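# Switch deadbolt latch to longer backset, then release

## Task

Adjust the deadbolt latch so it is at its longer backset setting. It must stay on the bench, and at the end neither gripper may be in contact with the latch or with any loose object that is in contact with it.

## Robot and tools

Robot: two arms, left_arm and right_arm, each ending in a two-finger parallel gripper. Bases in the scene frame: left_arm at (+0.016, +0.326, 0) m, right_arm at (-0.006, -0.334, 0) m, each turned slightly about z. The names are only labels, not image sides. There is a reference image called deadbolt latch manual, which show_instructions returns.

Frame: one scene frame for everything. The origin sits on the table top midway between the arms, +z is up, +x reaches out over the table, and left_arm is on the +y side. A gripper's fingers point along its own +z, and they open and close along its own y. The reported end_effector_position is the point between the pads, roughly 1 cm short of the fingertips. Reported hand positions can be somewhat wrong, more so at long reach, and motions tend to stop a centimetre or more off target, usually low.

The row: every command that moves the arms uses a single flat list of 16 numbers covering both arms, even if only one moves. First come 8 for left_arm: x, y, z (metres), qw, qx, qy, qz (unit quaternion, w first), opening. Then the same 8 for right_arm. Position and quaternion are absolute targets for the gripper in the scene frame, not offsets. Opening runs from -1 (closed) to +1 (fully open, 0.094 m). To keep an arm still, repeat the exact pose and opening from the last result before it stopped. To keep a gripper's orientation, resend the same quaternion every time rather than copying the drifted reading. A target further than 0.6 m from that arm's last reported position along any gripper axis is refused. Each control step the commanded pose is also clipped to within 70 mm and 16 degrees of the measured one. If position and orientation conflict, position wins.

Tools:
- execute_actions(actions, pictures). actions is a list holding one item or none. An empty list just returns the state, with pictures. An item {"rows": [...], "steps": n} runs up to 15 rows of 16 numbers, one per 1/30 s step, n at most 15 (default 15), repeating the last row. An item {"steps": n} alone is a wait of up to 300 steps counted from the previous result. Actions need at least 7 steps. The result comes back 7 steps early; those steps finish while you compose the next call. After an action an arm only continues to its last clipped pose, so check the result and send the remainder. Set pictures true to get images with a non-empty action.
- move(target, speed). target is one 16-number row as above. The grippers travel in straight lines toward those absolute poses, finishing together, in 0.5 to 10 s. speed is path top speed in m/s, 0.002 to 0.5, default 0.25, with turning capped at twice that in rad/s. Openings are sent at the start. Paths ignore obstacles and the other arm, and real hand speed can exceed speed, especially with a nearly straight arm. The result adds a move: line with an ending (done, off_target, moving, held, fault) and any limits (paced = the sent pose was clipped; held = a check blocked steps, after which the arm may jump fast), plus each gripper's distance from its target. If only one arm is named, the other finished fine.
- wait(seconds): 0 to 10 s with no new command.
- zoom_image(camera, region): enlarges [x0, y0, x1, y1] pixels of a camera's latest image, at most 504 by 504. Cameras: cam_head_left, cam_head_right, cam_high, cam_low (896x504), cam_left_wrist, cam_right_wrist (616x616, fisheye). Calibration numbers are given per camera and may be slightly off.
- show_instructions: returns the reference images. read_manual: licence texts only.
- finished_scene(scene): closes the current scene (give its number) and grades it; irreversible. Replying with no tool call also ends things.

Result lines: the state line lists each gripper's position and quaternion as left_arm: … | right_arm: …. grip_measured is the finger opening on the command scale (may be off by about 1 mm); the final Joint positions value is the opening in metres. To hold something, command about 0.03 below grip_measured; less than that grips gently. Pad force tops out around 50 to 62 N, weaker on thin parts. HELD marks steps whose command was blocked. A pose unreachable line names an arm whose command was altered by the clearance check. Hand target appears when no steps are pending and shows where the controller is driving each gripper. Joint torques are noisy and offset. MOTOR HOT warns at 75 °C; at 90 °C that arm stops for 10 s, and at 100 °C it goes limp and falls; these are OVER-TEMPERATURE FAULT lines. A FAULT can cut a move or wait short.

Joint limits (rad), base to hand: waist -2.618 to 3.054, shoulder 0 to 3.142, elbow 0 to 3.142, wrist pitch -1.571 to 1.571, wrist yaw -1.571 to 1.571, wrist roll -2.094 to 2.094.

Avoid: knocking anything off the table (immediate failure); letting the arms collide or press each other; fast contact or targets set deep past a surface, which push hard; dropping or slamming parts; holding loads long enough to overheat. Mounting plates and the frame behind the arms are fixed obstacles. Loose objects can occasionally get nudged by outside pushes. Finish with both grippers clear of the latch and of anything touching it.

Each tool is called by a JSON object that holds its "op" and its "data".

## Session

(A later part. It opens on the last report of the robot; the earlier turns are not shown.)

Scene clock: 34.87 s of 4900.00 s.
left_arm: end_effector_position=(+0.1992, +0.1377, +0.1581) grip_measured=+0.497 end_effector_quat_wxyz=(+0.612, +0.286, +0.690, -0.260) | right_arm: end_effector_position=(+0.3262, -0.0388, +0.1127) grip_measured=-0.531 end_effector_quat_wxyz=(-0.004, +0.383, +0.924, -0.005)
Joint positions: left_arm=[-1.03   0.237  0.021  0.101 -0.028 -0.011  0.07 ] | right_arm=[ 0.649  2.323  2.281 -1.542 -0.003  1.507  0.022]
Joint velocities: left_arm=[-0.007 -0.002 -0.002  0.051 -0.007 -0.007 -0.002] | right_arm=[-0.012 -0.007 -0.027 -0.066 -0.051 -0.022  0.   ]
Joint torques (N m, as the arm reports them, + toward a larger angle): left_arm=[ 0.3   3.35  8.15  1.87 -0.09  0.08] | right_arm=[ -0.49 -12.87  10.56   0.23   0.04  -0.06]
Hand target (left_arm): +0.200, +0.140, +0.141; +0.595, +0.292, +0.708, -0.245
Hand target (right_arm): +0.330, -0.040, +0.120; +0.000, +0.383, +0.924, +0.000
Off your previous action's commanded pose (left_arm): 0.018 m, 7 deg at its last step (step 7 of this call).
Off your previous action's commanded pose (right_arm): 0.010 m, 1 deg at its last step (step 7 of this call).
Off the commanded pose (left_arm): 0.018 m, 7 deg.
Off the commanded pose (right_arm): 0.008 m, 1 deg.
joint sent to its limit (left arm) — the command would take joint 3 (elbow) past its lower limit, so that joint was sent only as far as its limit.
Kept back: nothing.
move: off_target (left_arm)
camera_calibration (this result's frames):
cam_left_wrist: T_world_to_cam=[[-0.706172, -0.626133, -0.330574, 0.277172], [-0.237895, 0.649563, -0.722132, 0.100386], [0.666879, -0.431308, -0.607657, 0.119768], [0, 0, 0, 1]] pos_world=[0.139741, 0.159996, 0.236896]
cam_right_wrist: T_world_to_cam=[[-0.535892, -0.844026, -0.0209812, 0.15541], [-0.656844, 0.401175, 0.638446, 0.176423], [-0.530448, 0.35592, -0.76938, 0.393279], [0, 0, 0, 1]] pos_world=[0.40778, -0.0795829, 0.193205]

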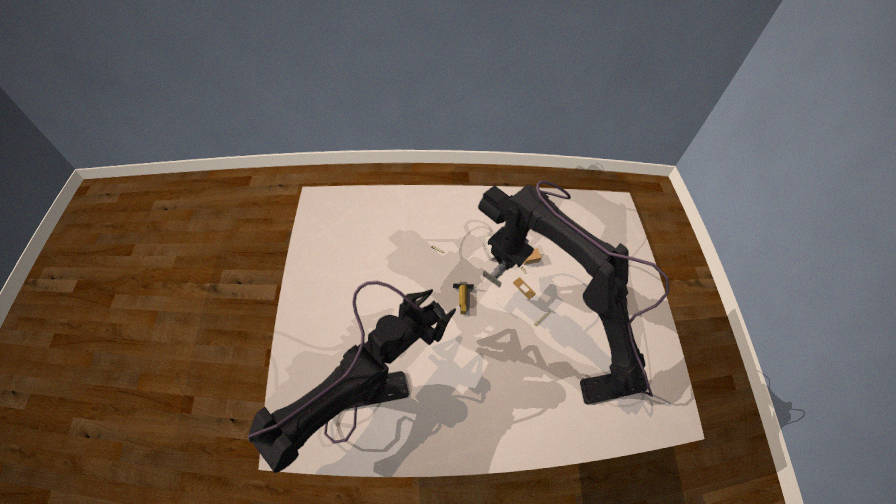

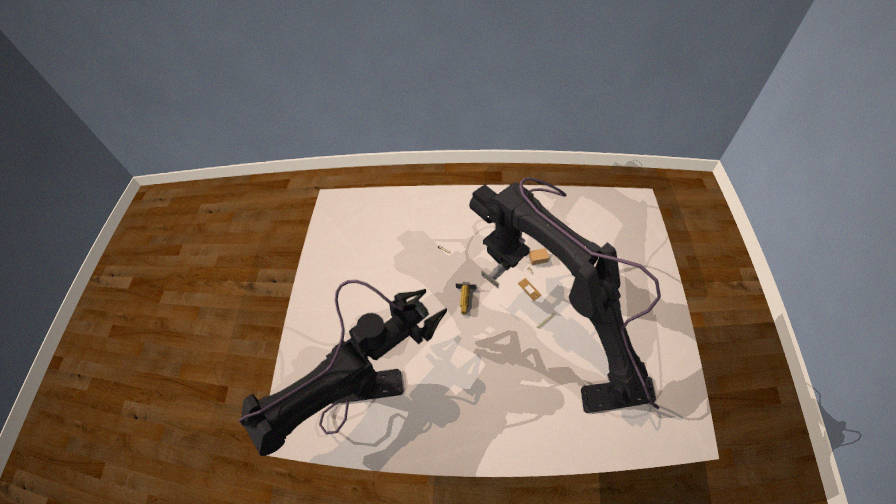

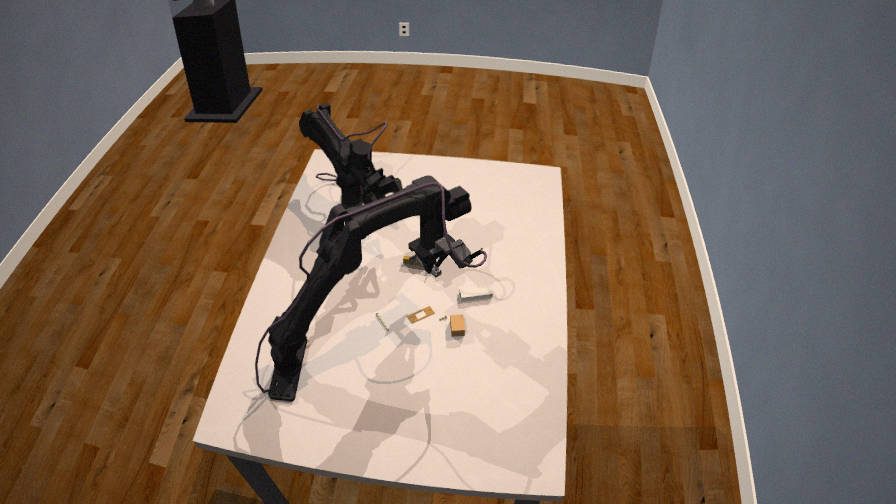

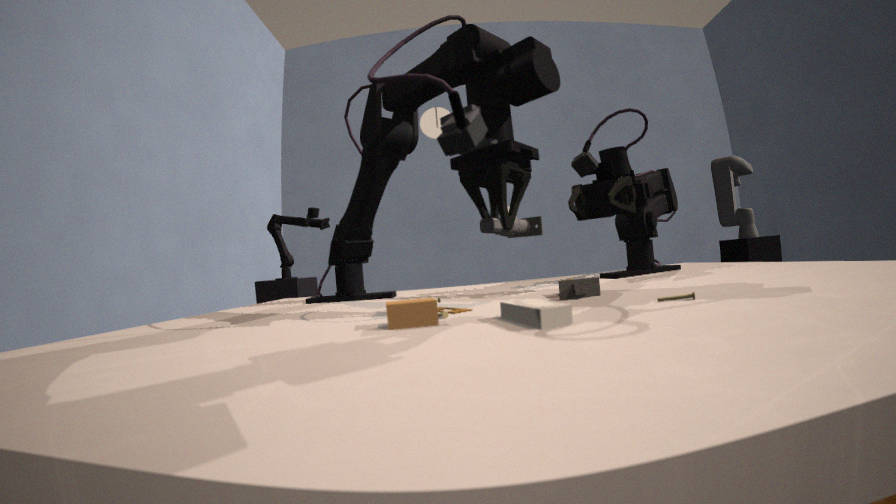

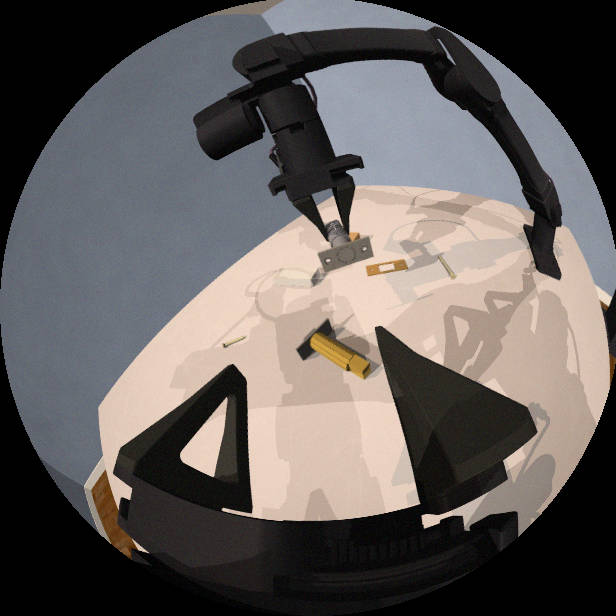

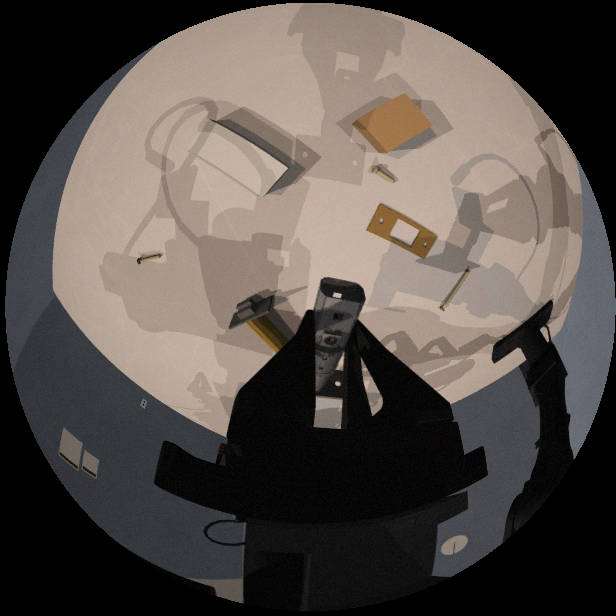

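{"op": "move", "data": {"target": [0.24,0.047,0.112,0.6533,0.2706,0.6533,-0.2706,0.6, 0.33,-0.04,0.12,0,0.3827,0.9239,0,-0.65], "speed": 0.15}}

Scene clock: 36.87 s of 4900.00 s.
left_arm: end_effector_position=(+0.2431, +0.0446, +0.1160) grip_measured=+0.597 end_effector_quat_wxyz=(+0.634, +0.271, +0.673, -0.267) | right_arm: end_effector_position=(+0.3260, -0.0389, +0.1127) grip_measured=-0.531 end_effector_quat_wxyz=(-0.004, +0.382, +0.924, -0.006)
Joint positions: left_arm=[-1.211  1.764  0.131  1.578 -0.222 -0.028  0.075] | right_arm=[ 0.649  2.323  2.281 -1.543 -0.003  1.507  0.022]
Joint velocities: left_arm=[-0.007 -0.002 -0.007  0.007  0.081  0.037 -0.   ] | right_arm=[-0.012 -0.007 -0.007 -0.051 -0.007 -0.007  0.001]
Joint torques (N m, as the arm reports them, + toward a larger angle): left_arm=[-0.82 -4.24  3.23  2.16 -0.15  0.08] | right_arm=[ -0.45 -12.78  10.35   0.25   0.04  -0.07]
Hand target (left_arm): +0.240, +0.044, +0.111; +0.631, +0.276, +0.676, -0.262
Hand target (right_arm): +0.330, -0.040, +0.120; +0.000, +0.383, +0.924, +0.000
Off the commanded pose (left_arm): 0.006 m, 3 deg.
Off the commanded pose (right_arm): 0.008 m, 1 deg.
joint sent to its limit (left arm) — the command would take joint 4 (wrist pitch) past its upper limit, so that joint was sent only as far as its limit.
Kept back: nothing.
move: off_target (left_arm); limits=paced
camera_calibration (this result's frames):
cam_left_wrist: T_world_to_cam=[[-0.685177, -0.651585, -0.325529, 0.231437], [-0.218198, 0.610016, -0.761754, 0.142507], [0.694926, -0.450907, -0.560144, 0.013342], [0, 0, 0, 1]] pos_world=[0.180399, 0.0698859, 0.191368]
cam_right_wrist: T_world_to_cam=[[-0.53526, -0.844444, -0.0202538, 0.154923], [-0.656781, 0.40099, 0.638627, 0.17633], [-0.531164, 0.355134, -0.769249, 0.393438], [0, 0, 0, 1]] pos_world=[0.407715, -0.0796062, 0.193181]

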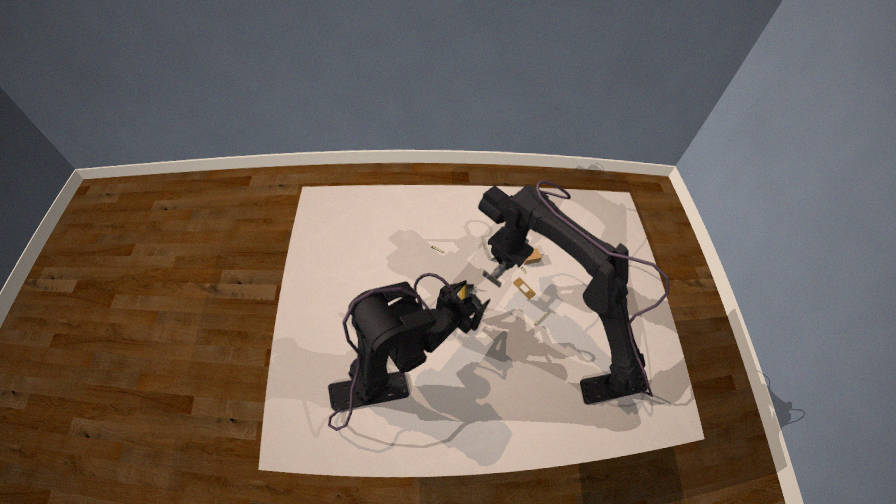

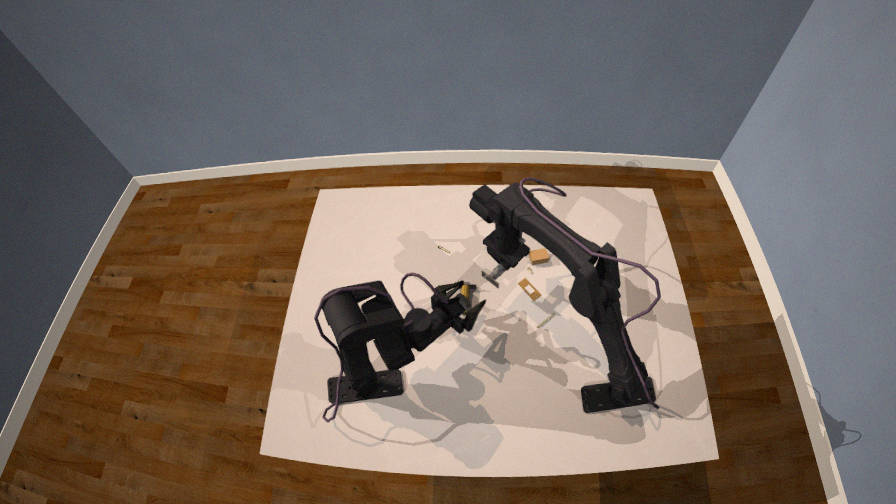

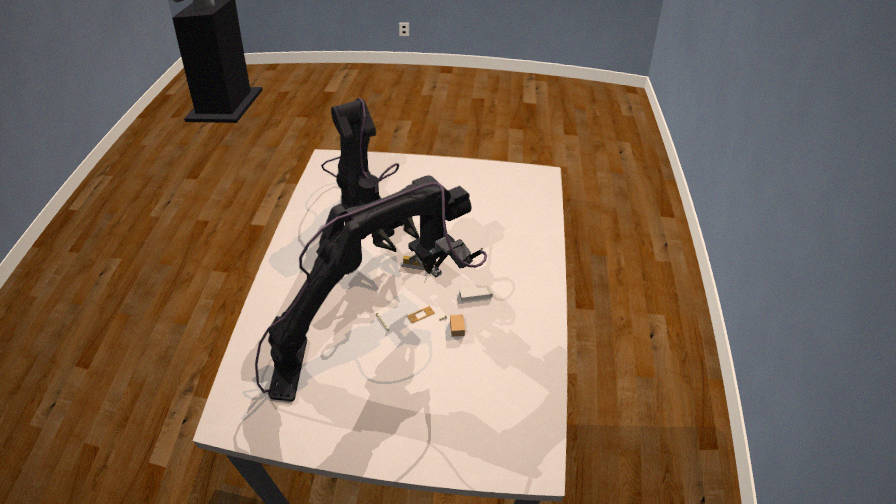

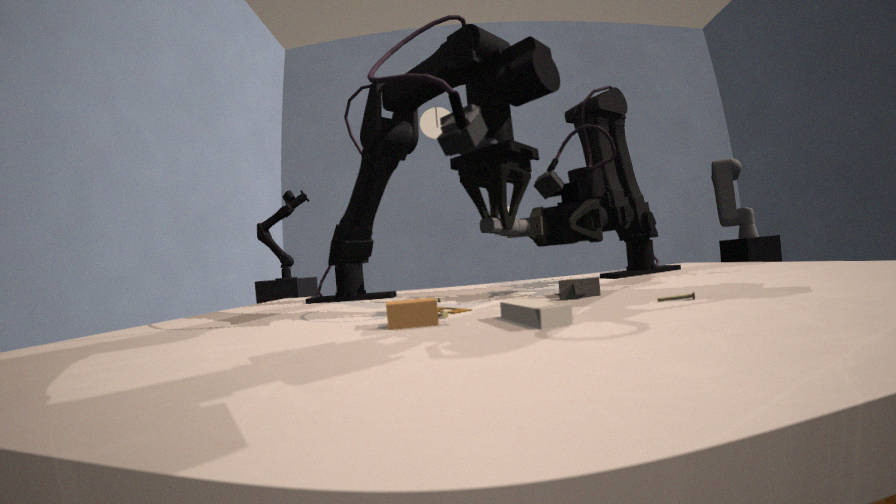

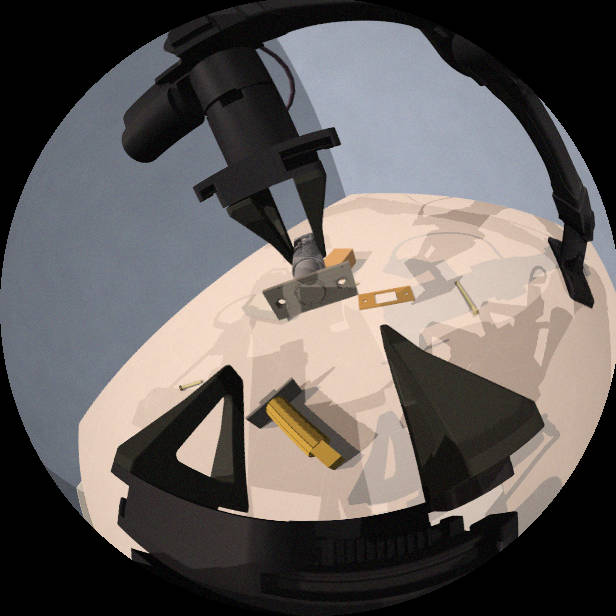

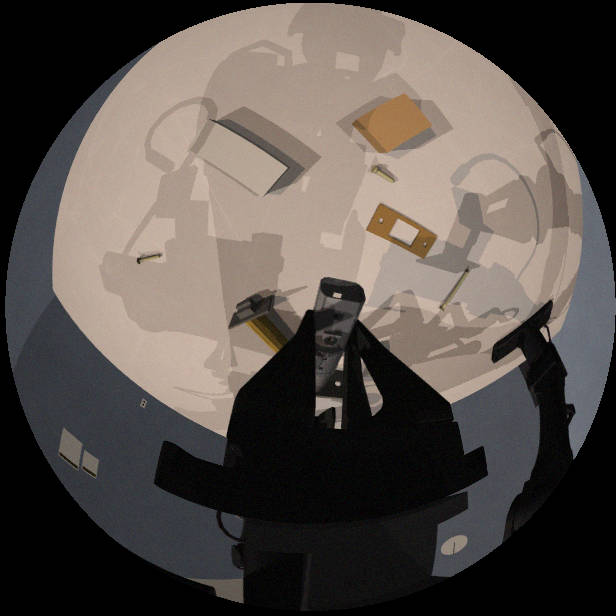

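Aligned and centered. Advance onto the plate.

{"op": "move", "data": {"target": [0.285,0.002,0.108,0.6533,0.2706,0.6533,-0.2706,0.6, 0.33,-0.04,0.12,0,0.3827,0.9239,0,-0.65], "speed": 0.08}}

Scene clock: 38.17 s of 4900.00 s.
left_arm: end_effector_position=(+0.2799, +0.0034, +0.1105) grip_measured=+0.597 end_effector_quat_wxyz=(+0.645, +0.272, +0.662, -0.268) | right_arm: end_effector_position=(+0.3260, -0.0389, +0.1127) grip_measured=-0.531 end_effector_quat_wxyz=(-0.004, +0.382, +0.924, -0.006)
Joint positions: left_arm=[-1.172  1.953  0.346  1.582 -0.181 -0.009  0.075] | right_arm=[ 0.649  2.323  2.281 -1.543 -0.003  1.507  0.022]
Joint velocities: left_arm=[-0.007  0.007 -0.022  0.022  0.037 -0.007  0.001] | right_arm=[-0.017 -0.012 -0.017  0.022 -0.095  0.022  0.   ]
Joint torques (N m, as the arm reports them, + toward a larger angle): left_arm=[ 0.84 -6.15  5.51  2.14  0.07  0.06] | right_arm=[ -0.47 -12.87  10.39   0.23   0.05  -0.06]
Hand target (left_arm): +0.284, +0.002, +0.109; +0.646, +0.274, +0.661, -0.266
Hand target (right_arm): +0.330, -0.040, +0.120; +0.000, +0.383, +0.924, +0.000
Off the commanded pose (left_arm): 0.006 m, 1 deg.
Off the commanded pose (right_arm): 0.008 m, 1 deg.
joint sent to its limit (left arm) — the command would take joint 4 (wrist pitch) past its upper limit, so that joint was sent only as far as its limit.
Kept back: nothing.
move: done
camera_calibration (this result's frames):
cam_left_wrist: T_world_to_cam=[[-0.67771, -0.653422, -0.337266, 0.22722], [-0.193678, 0.601083, -0.775363, 0.166187], [0.709364, -0.46015, -0.533914, -0.0407836], [0, 0, 0, 1]] pos_world=[0.215107, 0.0298119, 0.183714]
cam_right_wrist: T_world_to_cam=[[-0.53526, -0.844444, -0.0202538, 0.154923], [-0.656781, 0.40099, 0.638627, 0.17633], [-0.531164, 0.355134, -0.769249, 0.393438], [0, 0, 0, 1]] pos_world=[0.407715, -0.0796062, 0.193181]

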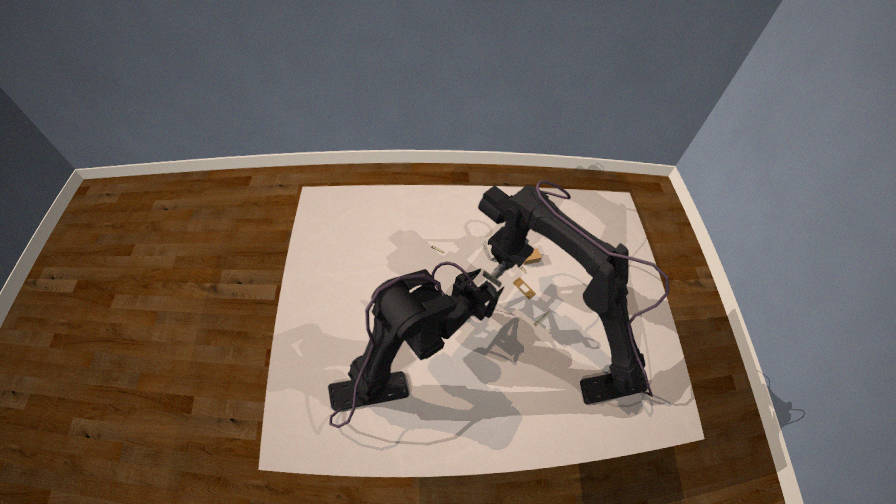

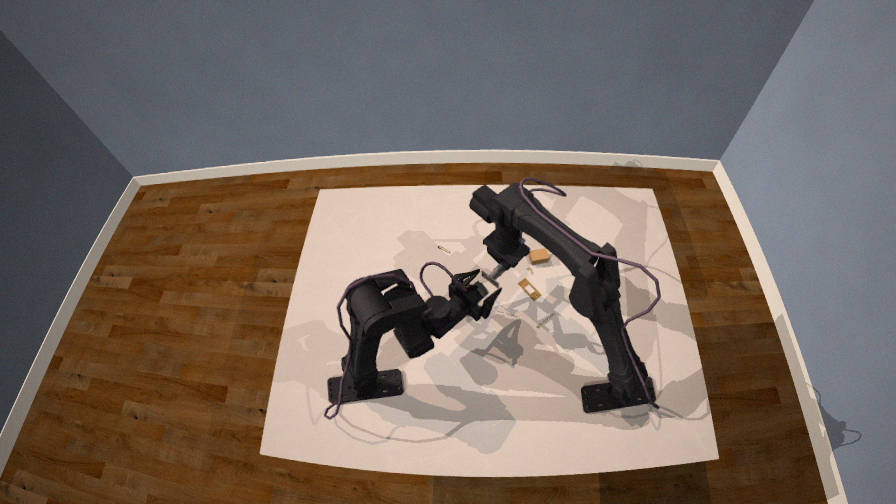

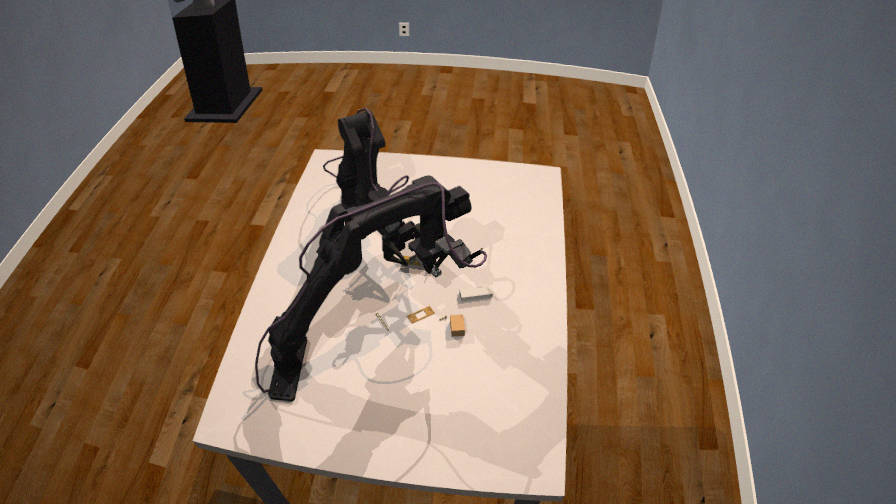

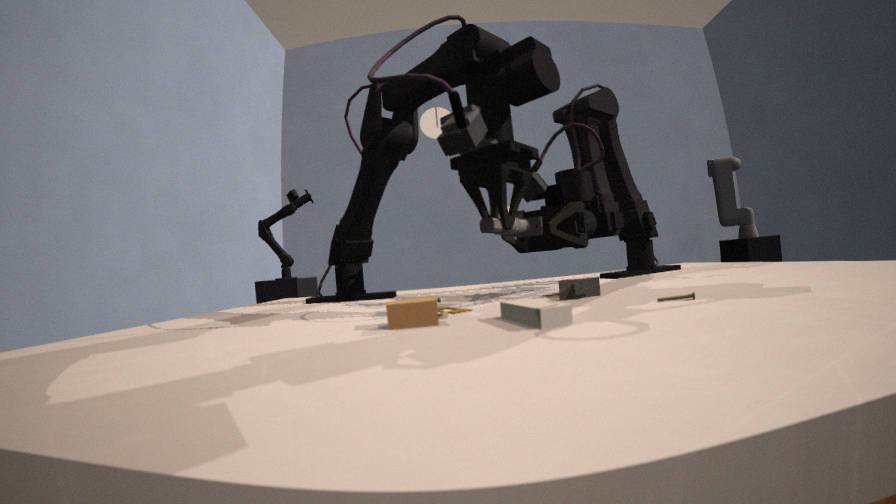

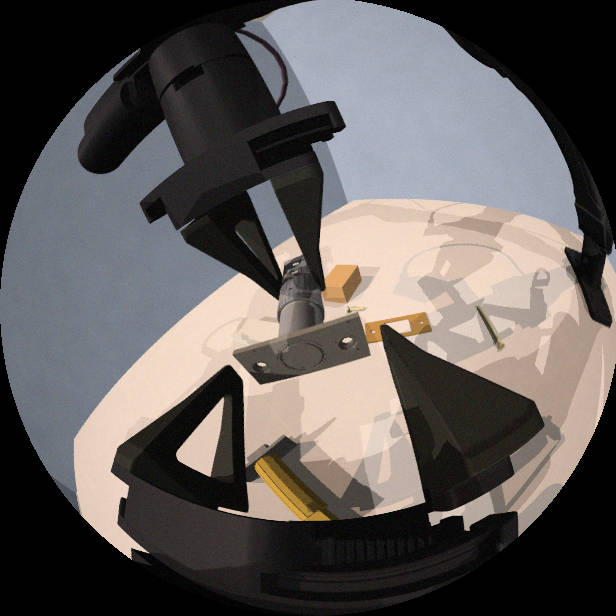

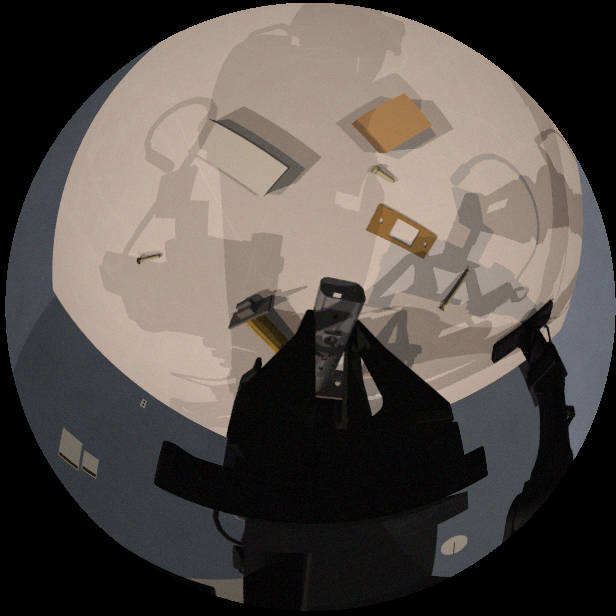

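The plate is just at the fingertips. I'll advance about 2 cm more, then close.

{"op": "move", "data": {"target": [0.30,-0.013,0.108,0.6533,0.2706,0.6533,-0.2706,0.6, 0.33,-0.04,0.12,0,0.3827,0.9239,0,-0.65], "speed": 0.05}}

{"op": "execute_actions", "data": {"actions": [{"rows": [[0.30,-0.013,0.108,0.6533,0.2706,0.6533,-0.2706,0.1, 0.33,-0.04,0.12,0,0.3827,0.9239,0,-0.65]], "steps": 15}], "pictures": true}}

Scene clock: 39.20 s of 4900.00 s.
left_arm: end_effector_position=(+0.2951, -0.0115, +0.1108) grip_measured=+0.597 end_effector_quat_wxyz=(+0.652, +0.269, +0.654, -0.272) | right_arm: end_effector_position=(+0.3260, -0.0389, +0.1127) grip_measured=-0.531 end_effector_quat_wxyz=(-0.004, +0.382, +0.924, -0.006)
Joint positions: left_arm=[-1.156  2.017  0.432  1.584 -0.164 -0.006  0.075] | right_arm=[ 0.649  2.323  2.281 -1.543 -0.003  1.507  0.022]
Joint velocities: left_arm=[-0.012 -0.022  0.017  0.037  0.022 -0.037 -0.002] | right_arm=[-0.007  0.002  0.007 -0.022  0.022 -0.022  0.001]
Joint torques (N m, as the arm reports them, + toward a larger angle): left_arm=[ 0.87 -6.89  5.73  2.12  0.07  0.07] | right_arm=[ -0.49 -12.85  10.28   0.24   0.05  -0.08]
Hand target (left_arm): +0.300, -0.013, +0.108; +0.653, +0.271, +0.654, -0.270
Hand target (right_arm): +0.330, -0.040, +0.120; +0.000, +0.383, +0.924, +0.000
Off the commanded pose (left_arm): 0.006 m, 0 deg.
Off the commanded pose (right_arm): 0.008 m, 1 deg.
joint sent to its limit (left arm) — the command would take joint 4 (wrist pitch) past its upper limit, so that joint was sent only as far as its limit.
Kept back: nothing.
move: done
camera_calibration (this result's frames):
cam_left_wrist: T_world_to_cam=[[-0.672976, -0.658706, -0.336468, 0.226364], [-0.180992, 0.587714, -0.788565, 0.175827], [0.717179, -0.469787, -0.514737, -0.0628462], [0, 0, 0, 1]] pos_world=[0.229233, 0.0162469, 0.182466]
cam_right_wrist: T_world_to_cam=[[-0.53526, -0.844444, -0.0202538, 0.154923], [-0.656781, 0.40099, 0.638627, 0.17633], [-0.531164, 0.355134, -0.769249, 0.393438], [0, 0, 0, 1]] pos_world=[0.407715, -0.0796062, 0.193181]

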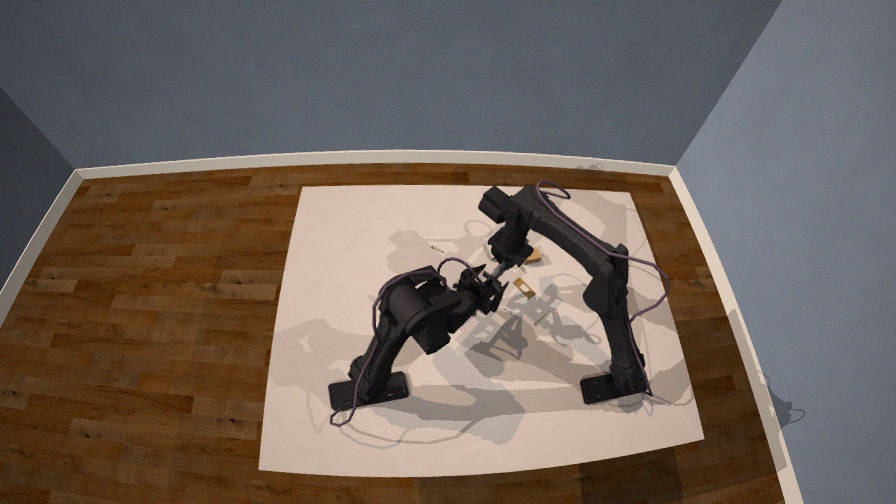

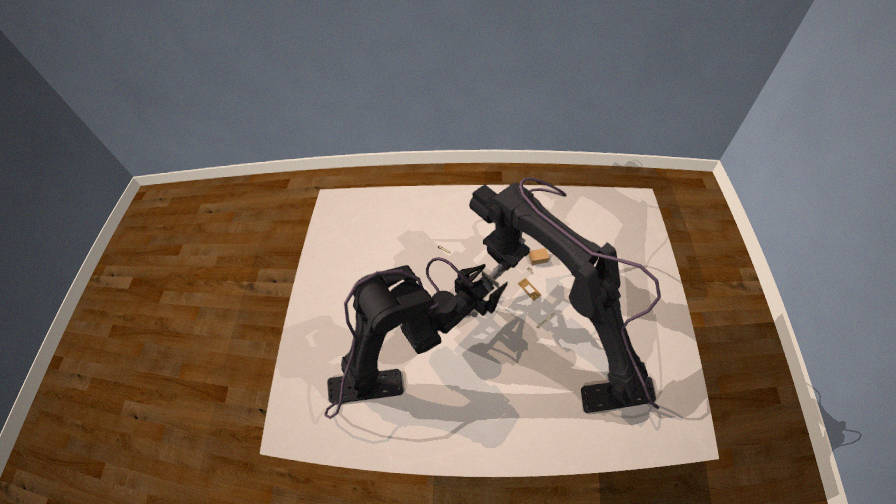

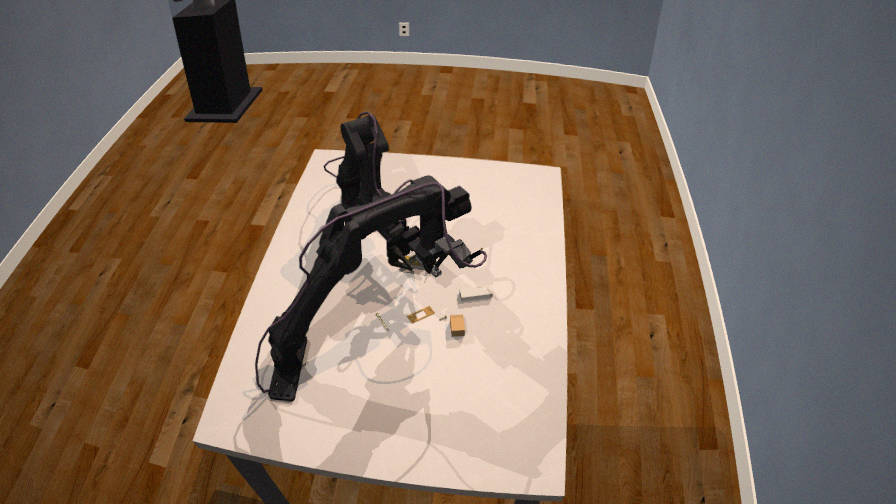

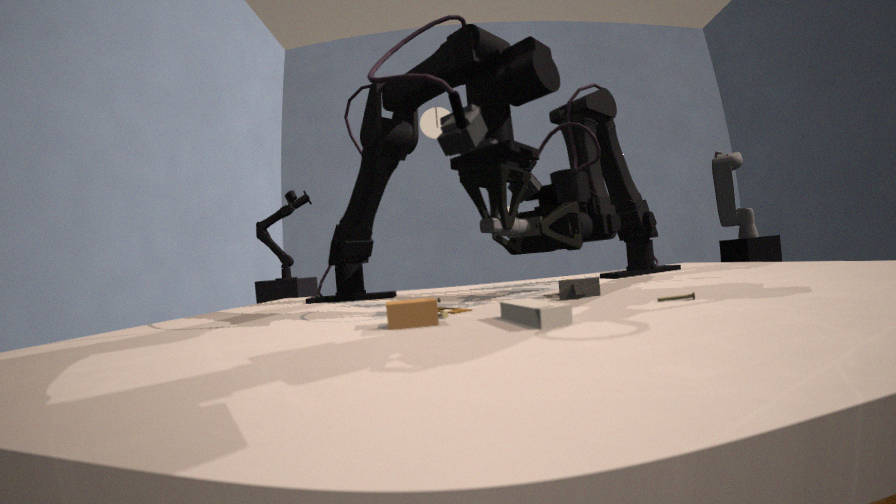

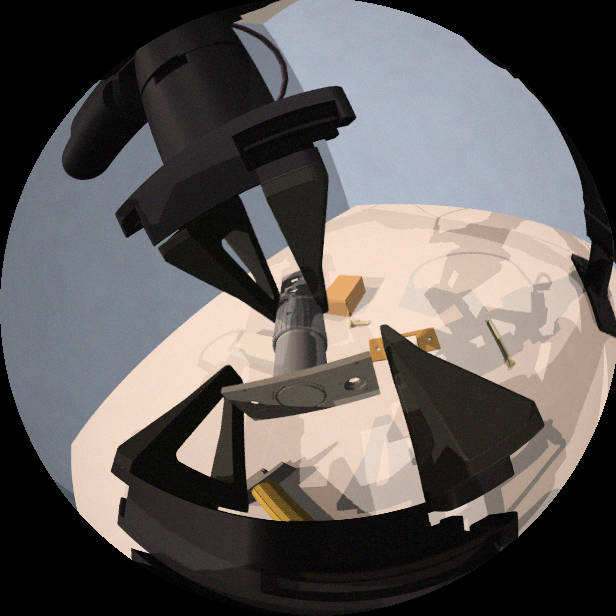

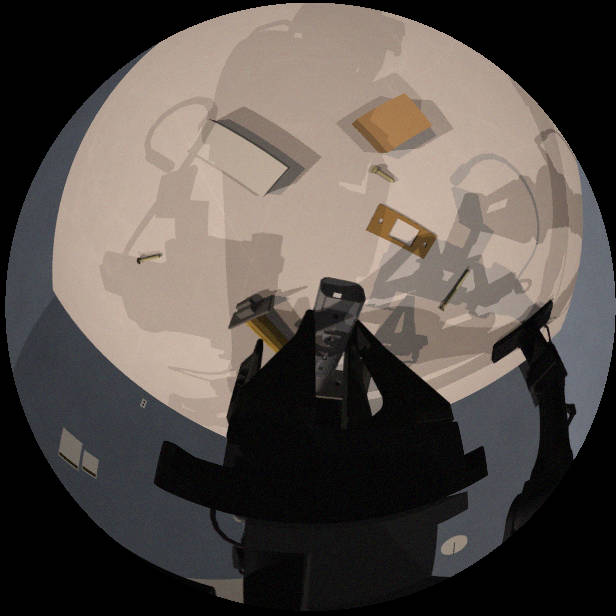

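Scene clock: 39.47 s of 4900.00 s.
left_arm: end_effector_position=(+0.2947, -0.0119, +0.1108) grip_measured=+0.156 end_effector_quat_wxyz=(+0.652, +0.270, +0.654, -0.273) | right_arm: end_effector_position=(+0.3261, -0.0389, +0.1127) grip_measured=-0.532 end_effector_quat_wxyz=(-0.004, +0.382, +0.924, -0.006)
Joint positions: left_arm=[-1.156  2.017  0.432  1.584 -0.161 -0.005  0.054] | right_arm=[ 0.649  2.323  2.281 -1.543 -0.003  1.507  0.022]
Joint velocities: left_arm=[-0.002 -0.012  0.002 -0.051 -0.051 -0.081 -0.001] | right_arm=[ 0.007  0.012 -0.007  0.066 -0.051 -0.022 -0.   ]
Joint torques (N m, as the arm reports them, + toward a larger angle): left_arm=[ 0.89 -6.79  5.74  2.12  0.07  0.06] | right_arm=[ -0.52 -12.85  10.35   0.24   0.06  -0.08]
joint sent to its limit (left arm) — the command would take joint 4 (wrist pitch) past its upper limit, so that joint was sent only as far as its limit.
Steps of this call (steps 1 to 8: the first 8 steps of this action). Readings (end_effector_position):
1: left_arm (+0.2951, -0.0116, +0.1108) | right_arm (+0.3260, -0.0389, +0.1127)
2: left_arm (+0.2949, -0.0117, +0.1108) | right_arm (+0.3260, -0.0389, +0.1127)
4: left_arm (+0.2947, -0.0119, +0.1108) | right_arm (+0.3261, -0.0389, +0.1127)
8: the state above
camera_calibration (this result's frames):
cam_left_wrist: T_world_to_cam=[[-0.674893, -0.656558, -0.336825, 0.226482], [-0.178986, 0.588474, -0.788456, 0.175389], [0.71588, -0.471836, -0.514672, -0.0623995], [0, 0, 0, 1]] pos_world=[0.228914, 0.0160443, 0.182456]
cam_right_wrist: T_world_to_cam=[[-0.535254, -0.844439, -0.02062, 0.155054], [-0.656964, 0.400829, 0.638541, 0.176416], [-0.530944, 0.355328, -0.769312, 0.393396], [0, 0, 0, 1]] pos_world=[0.407763, -0.0795638, 0.193192]

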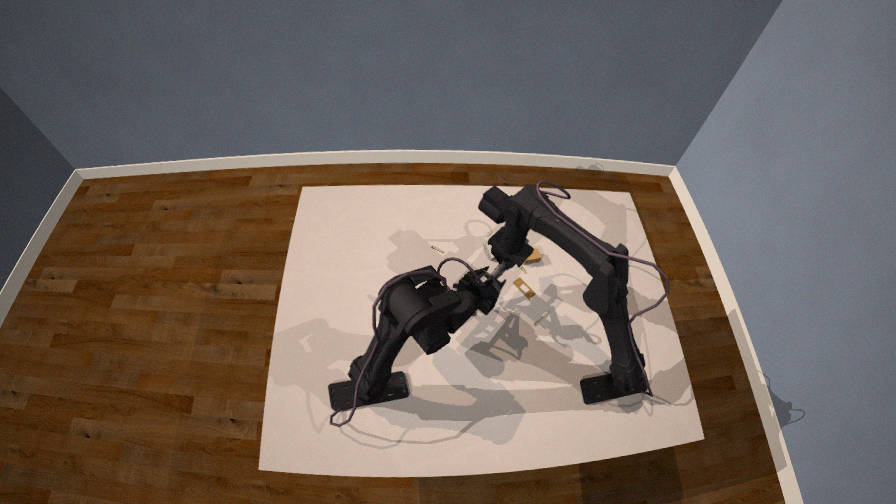

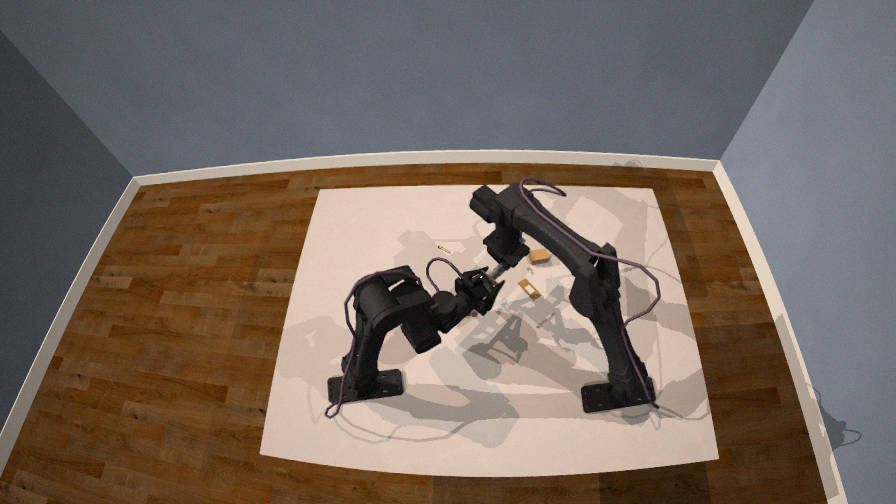

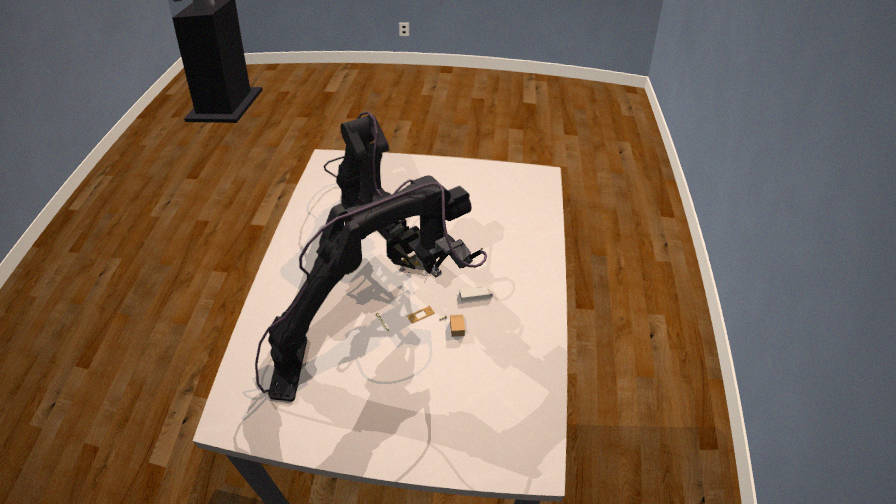

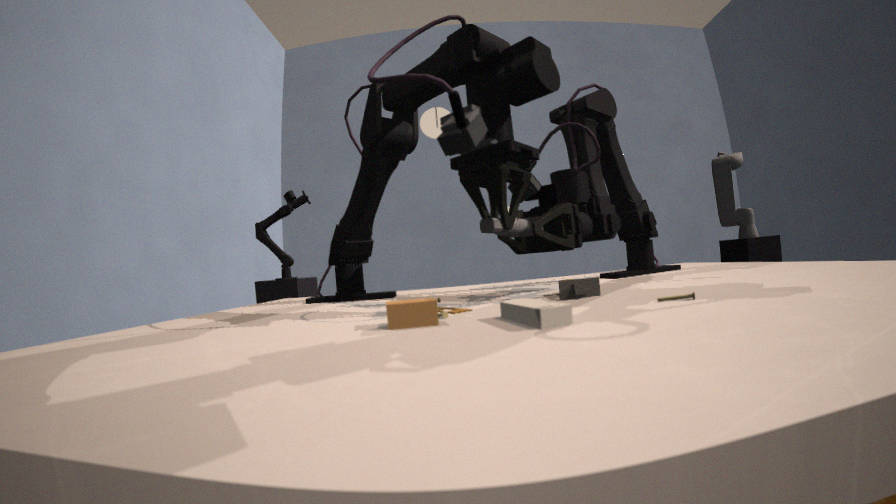

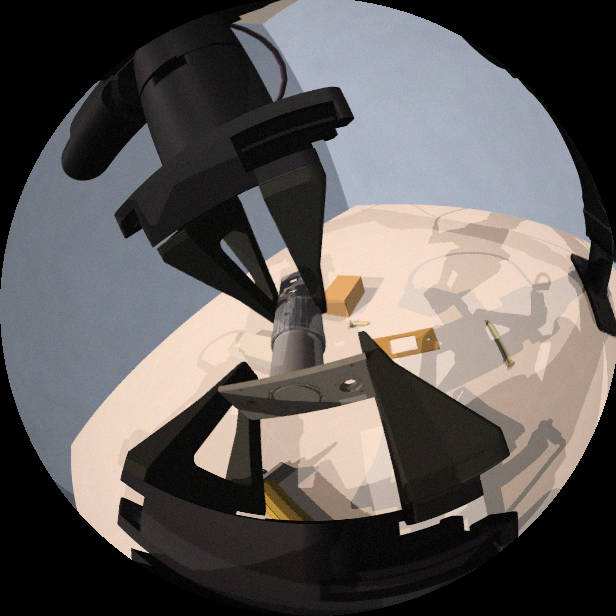

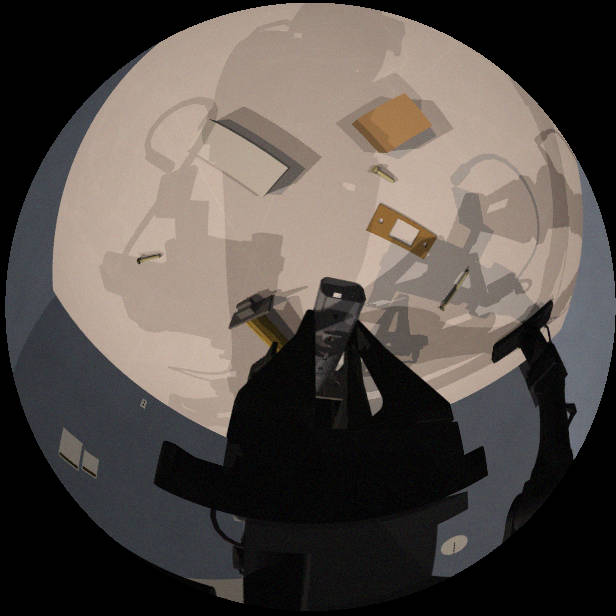

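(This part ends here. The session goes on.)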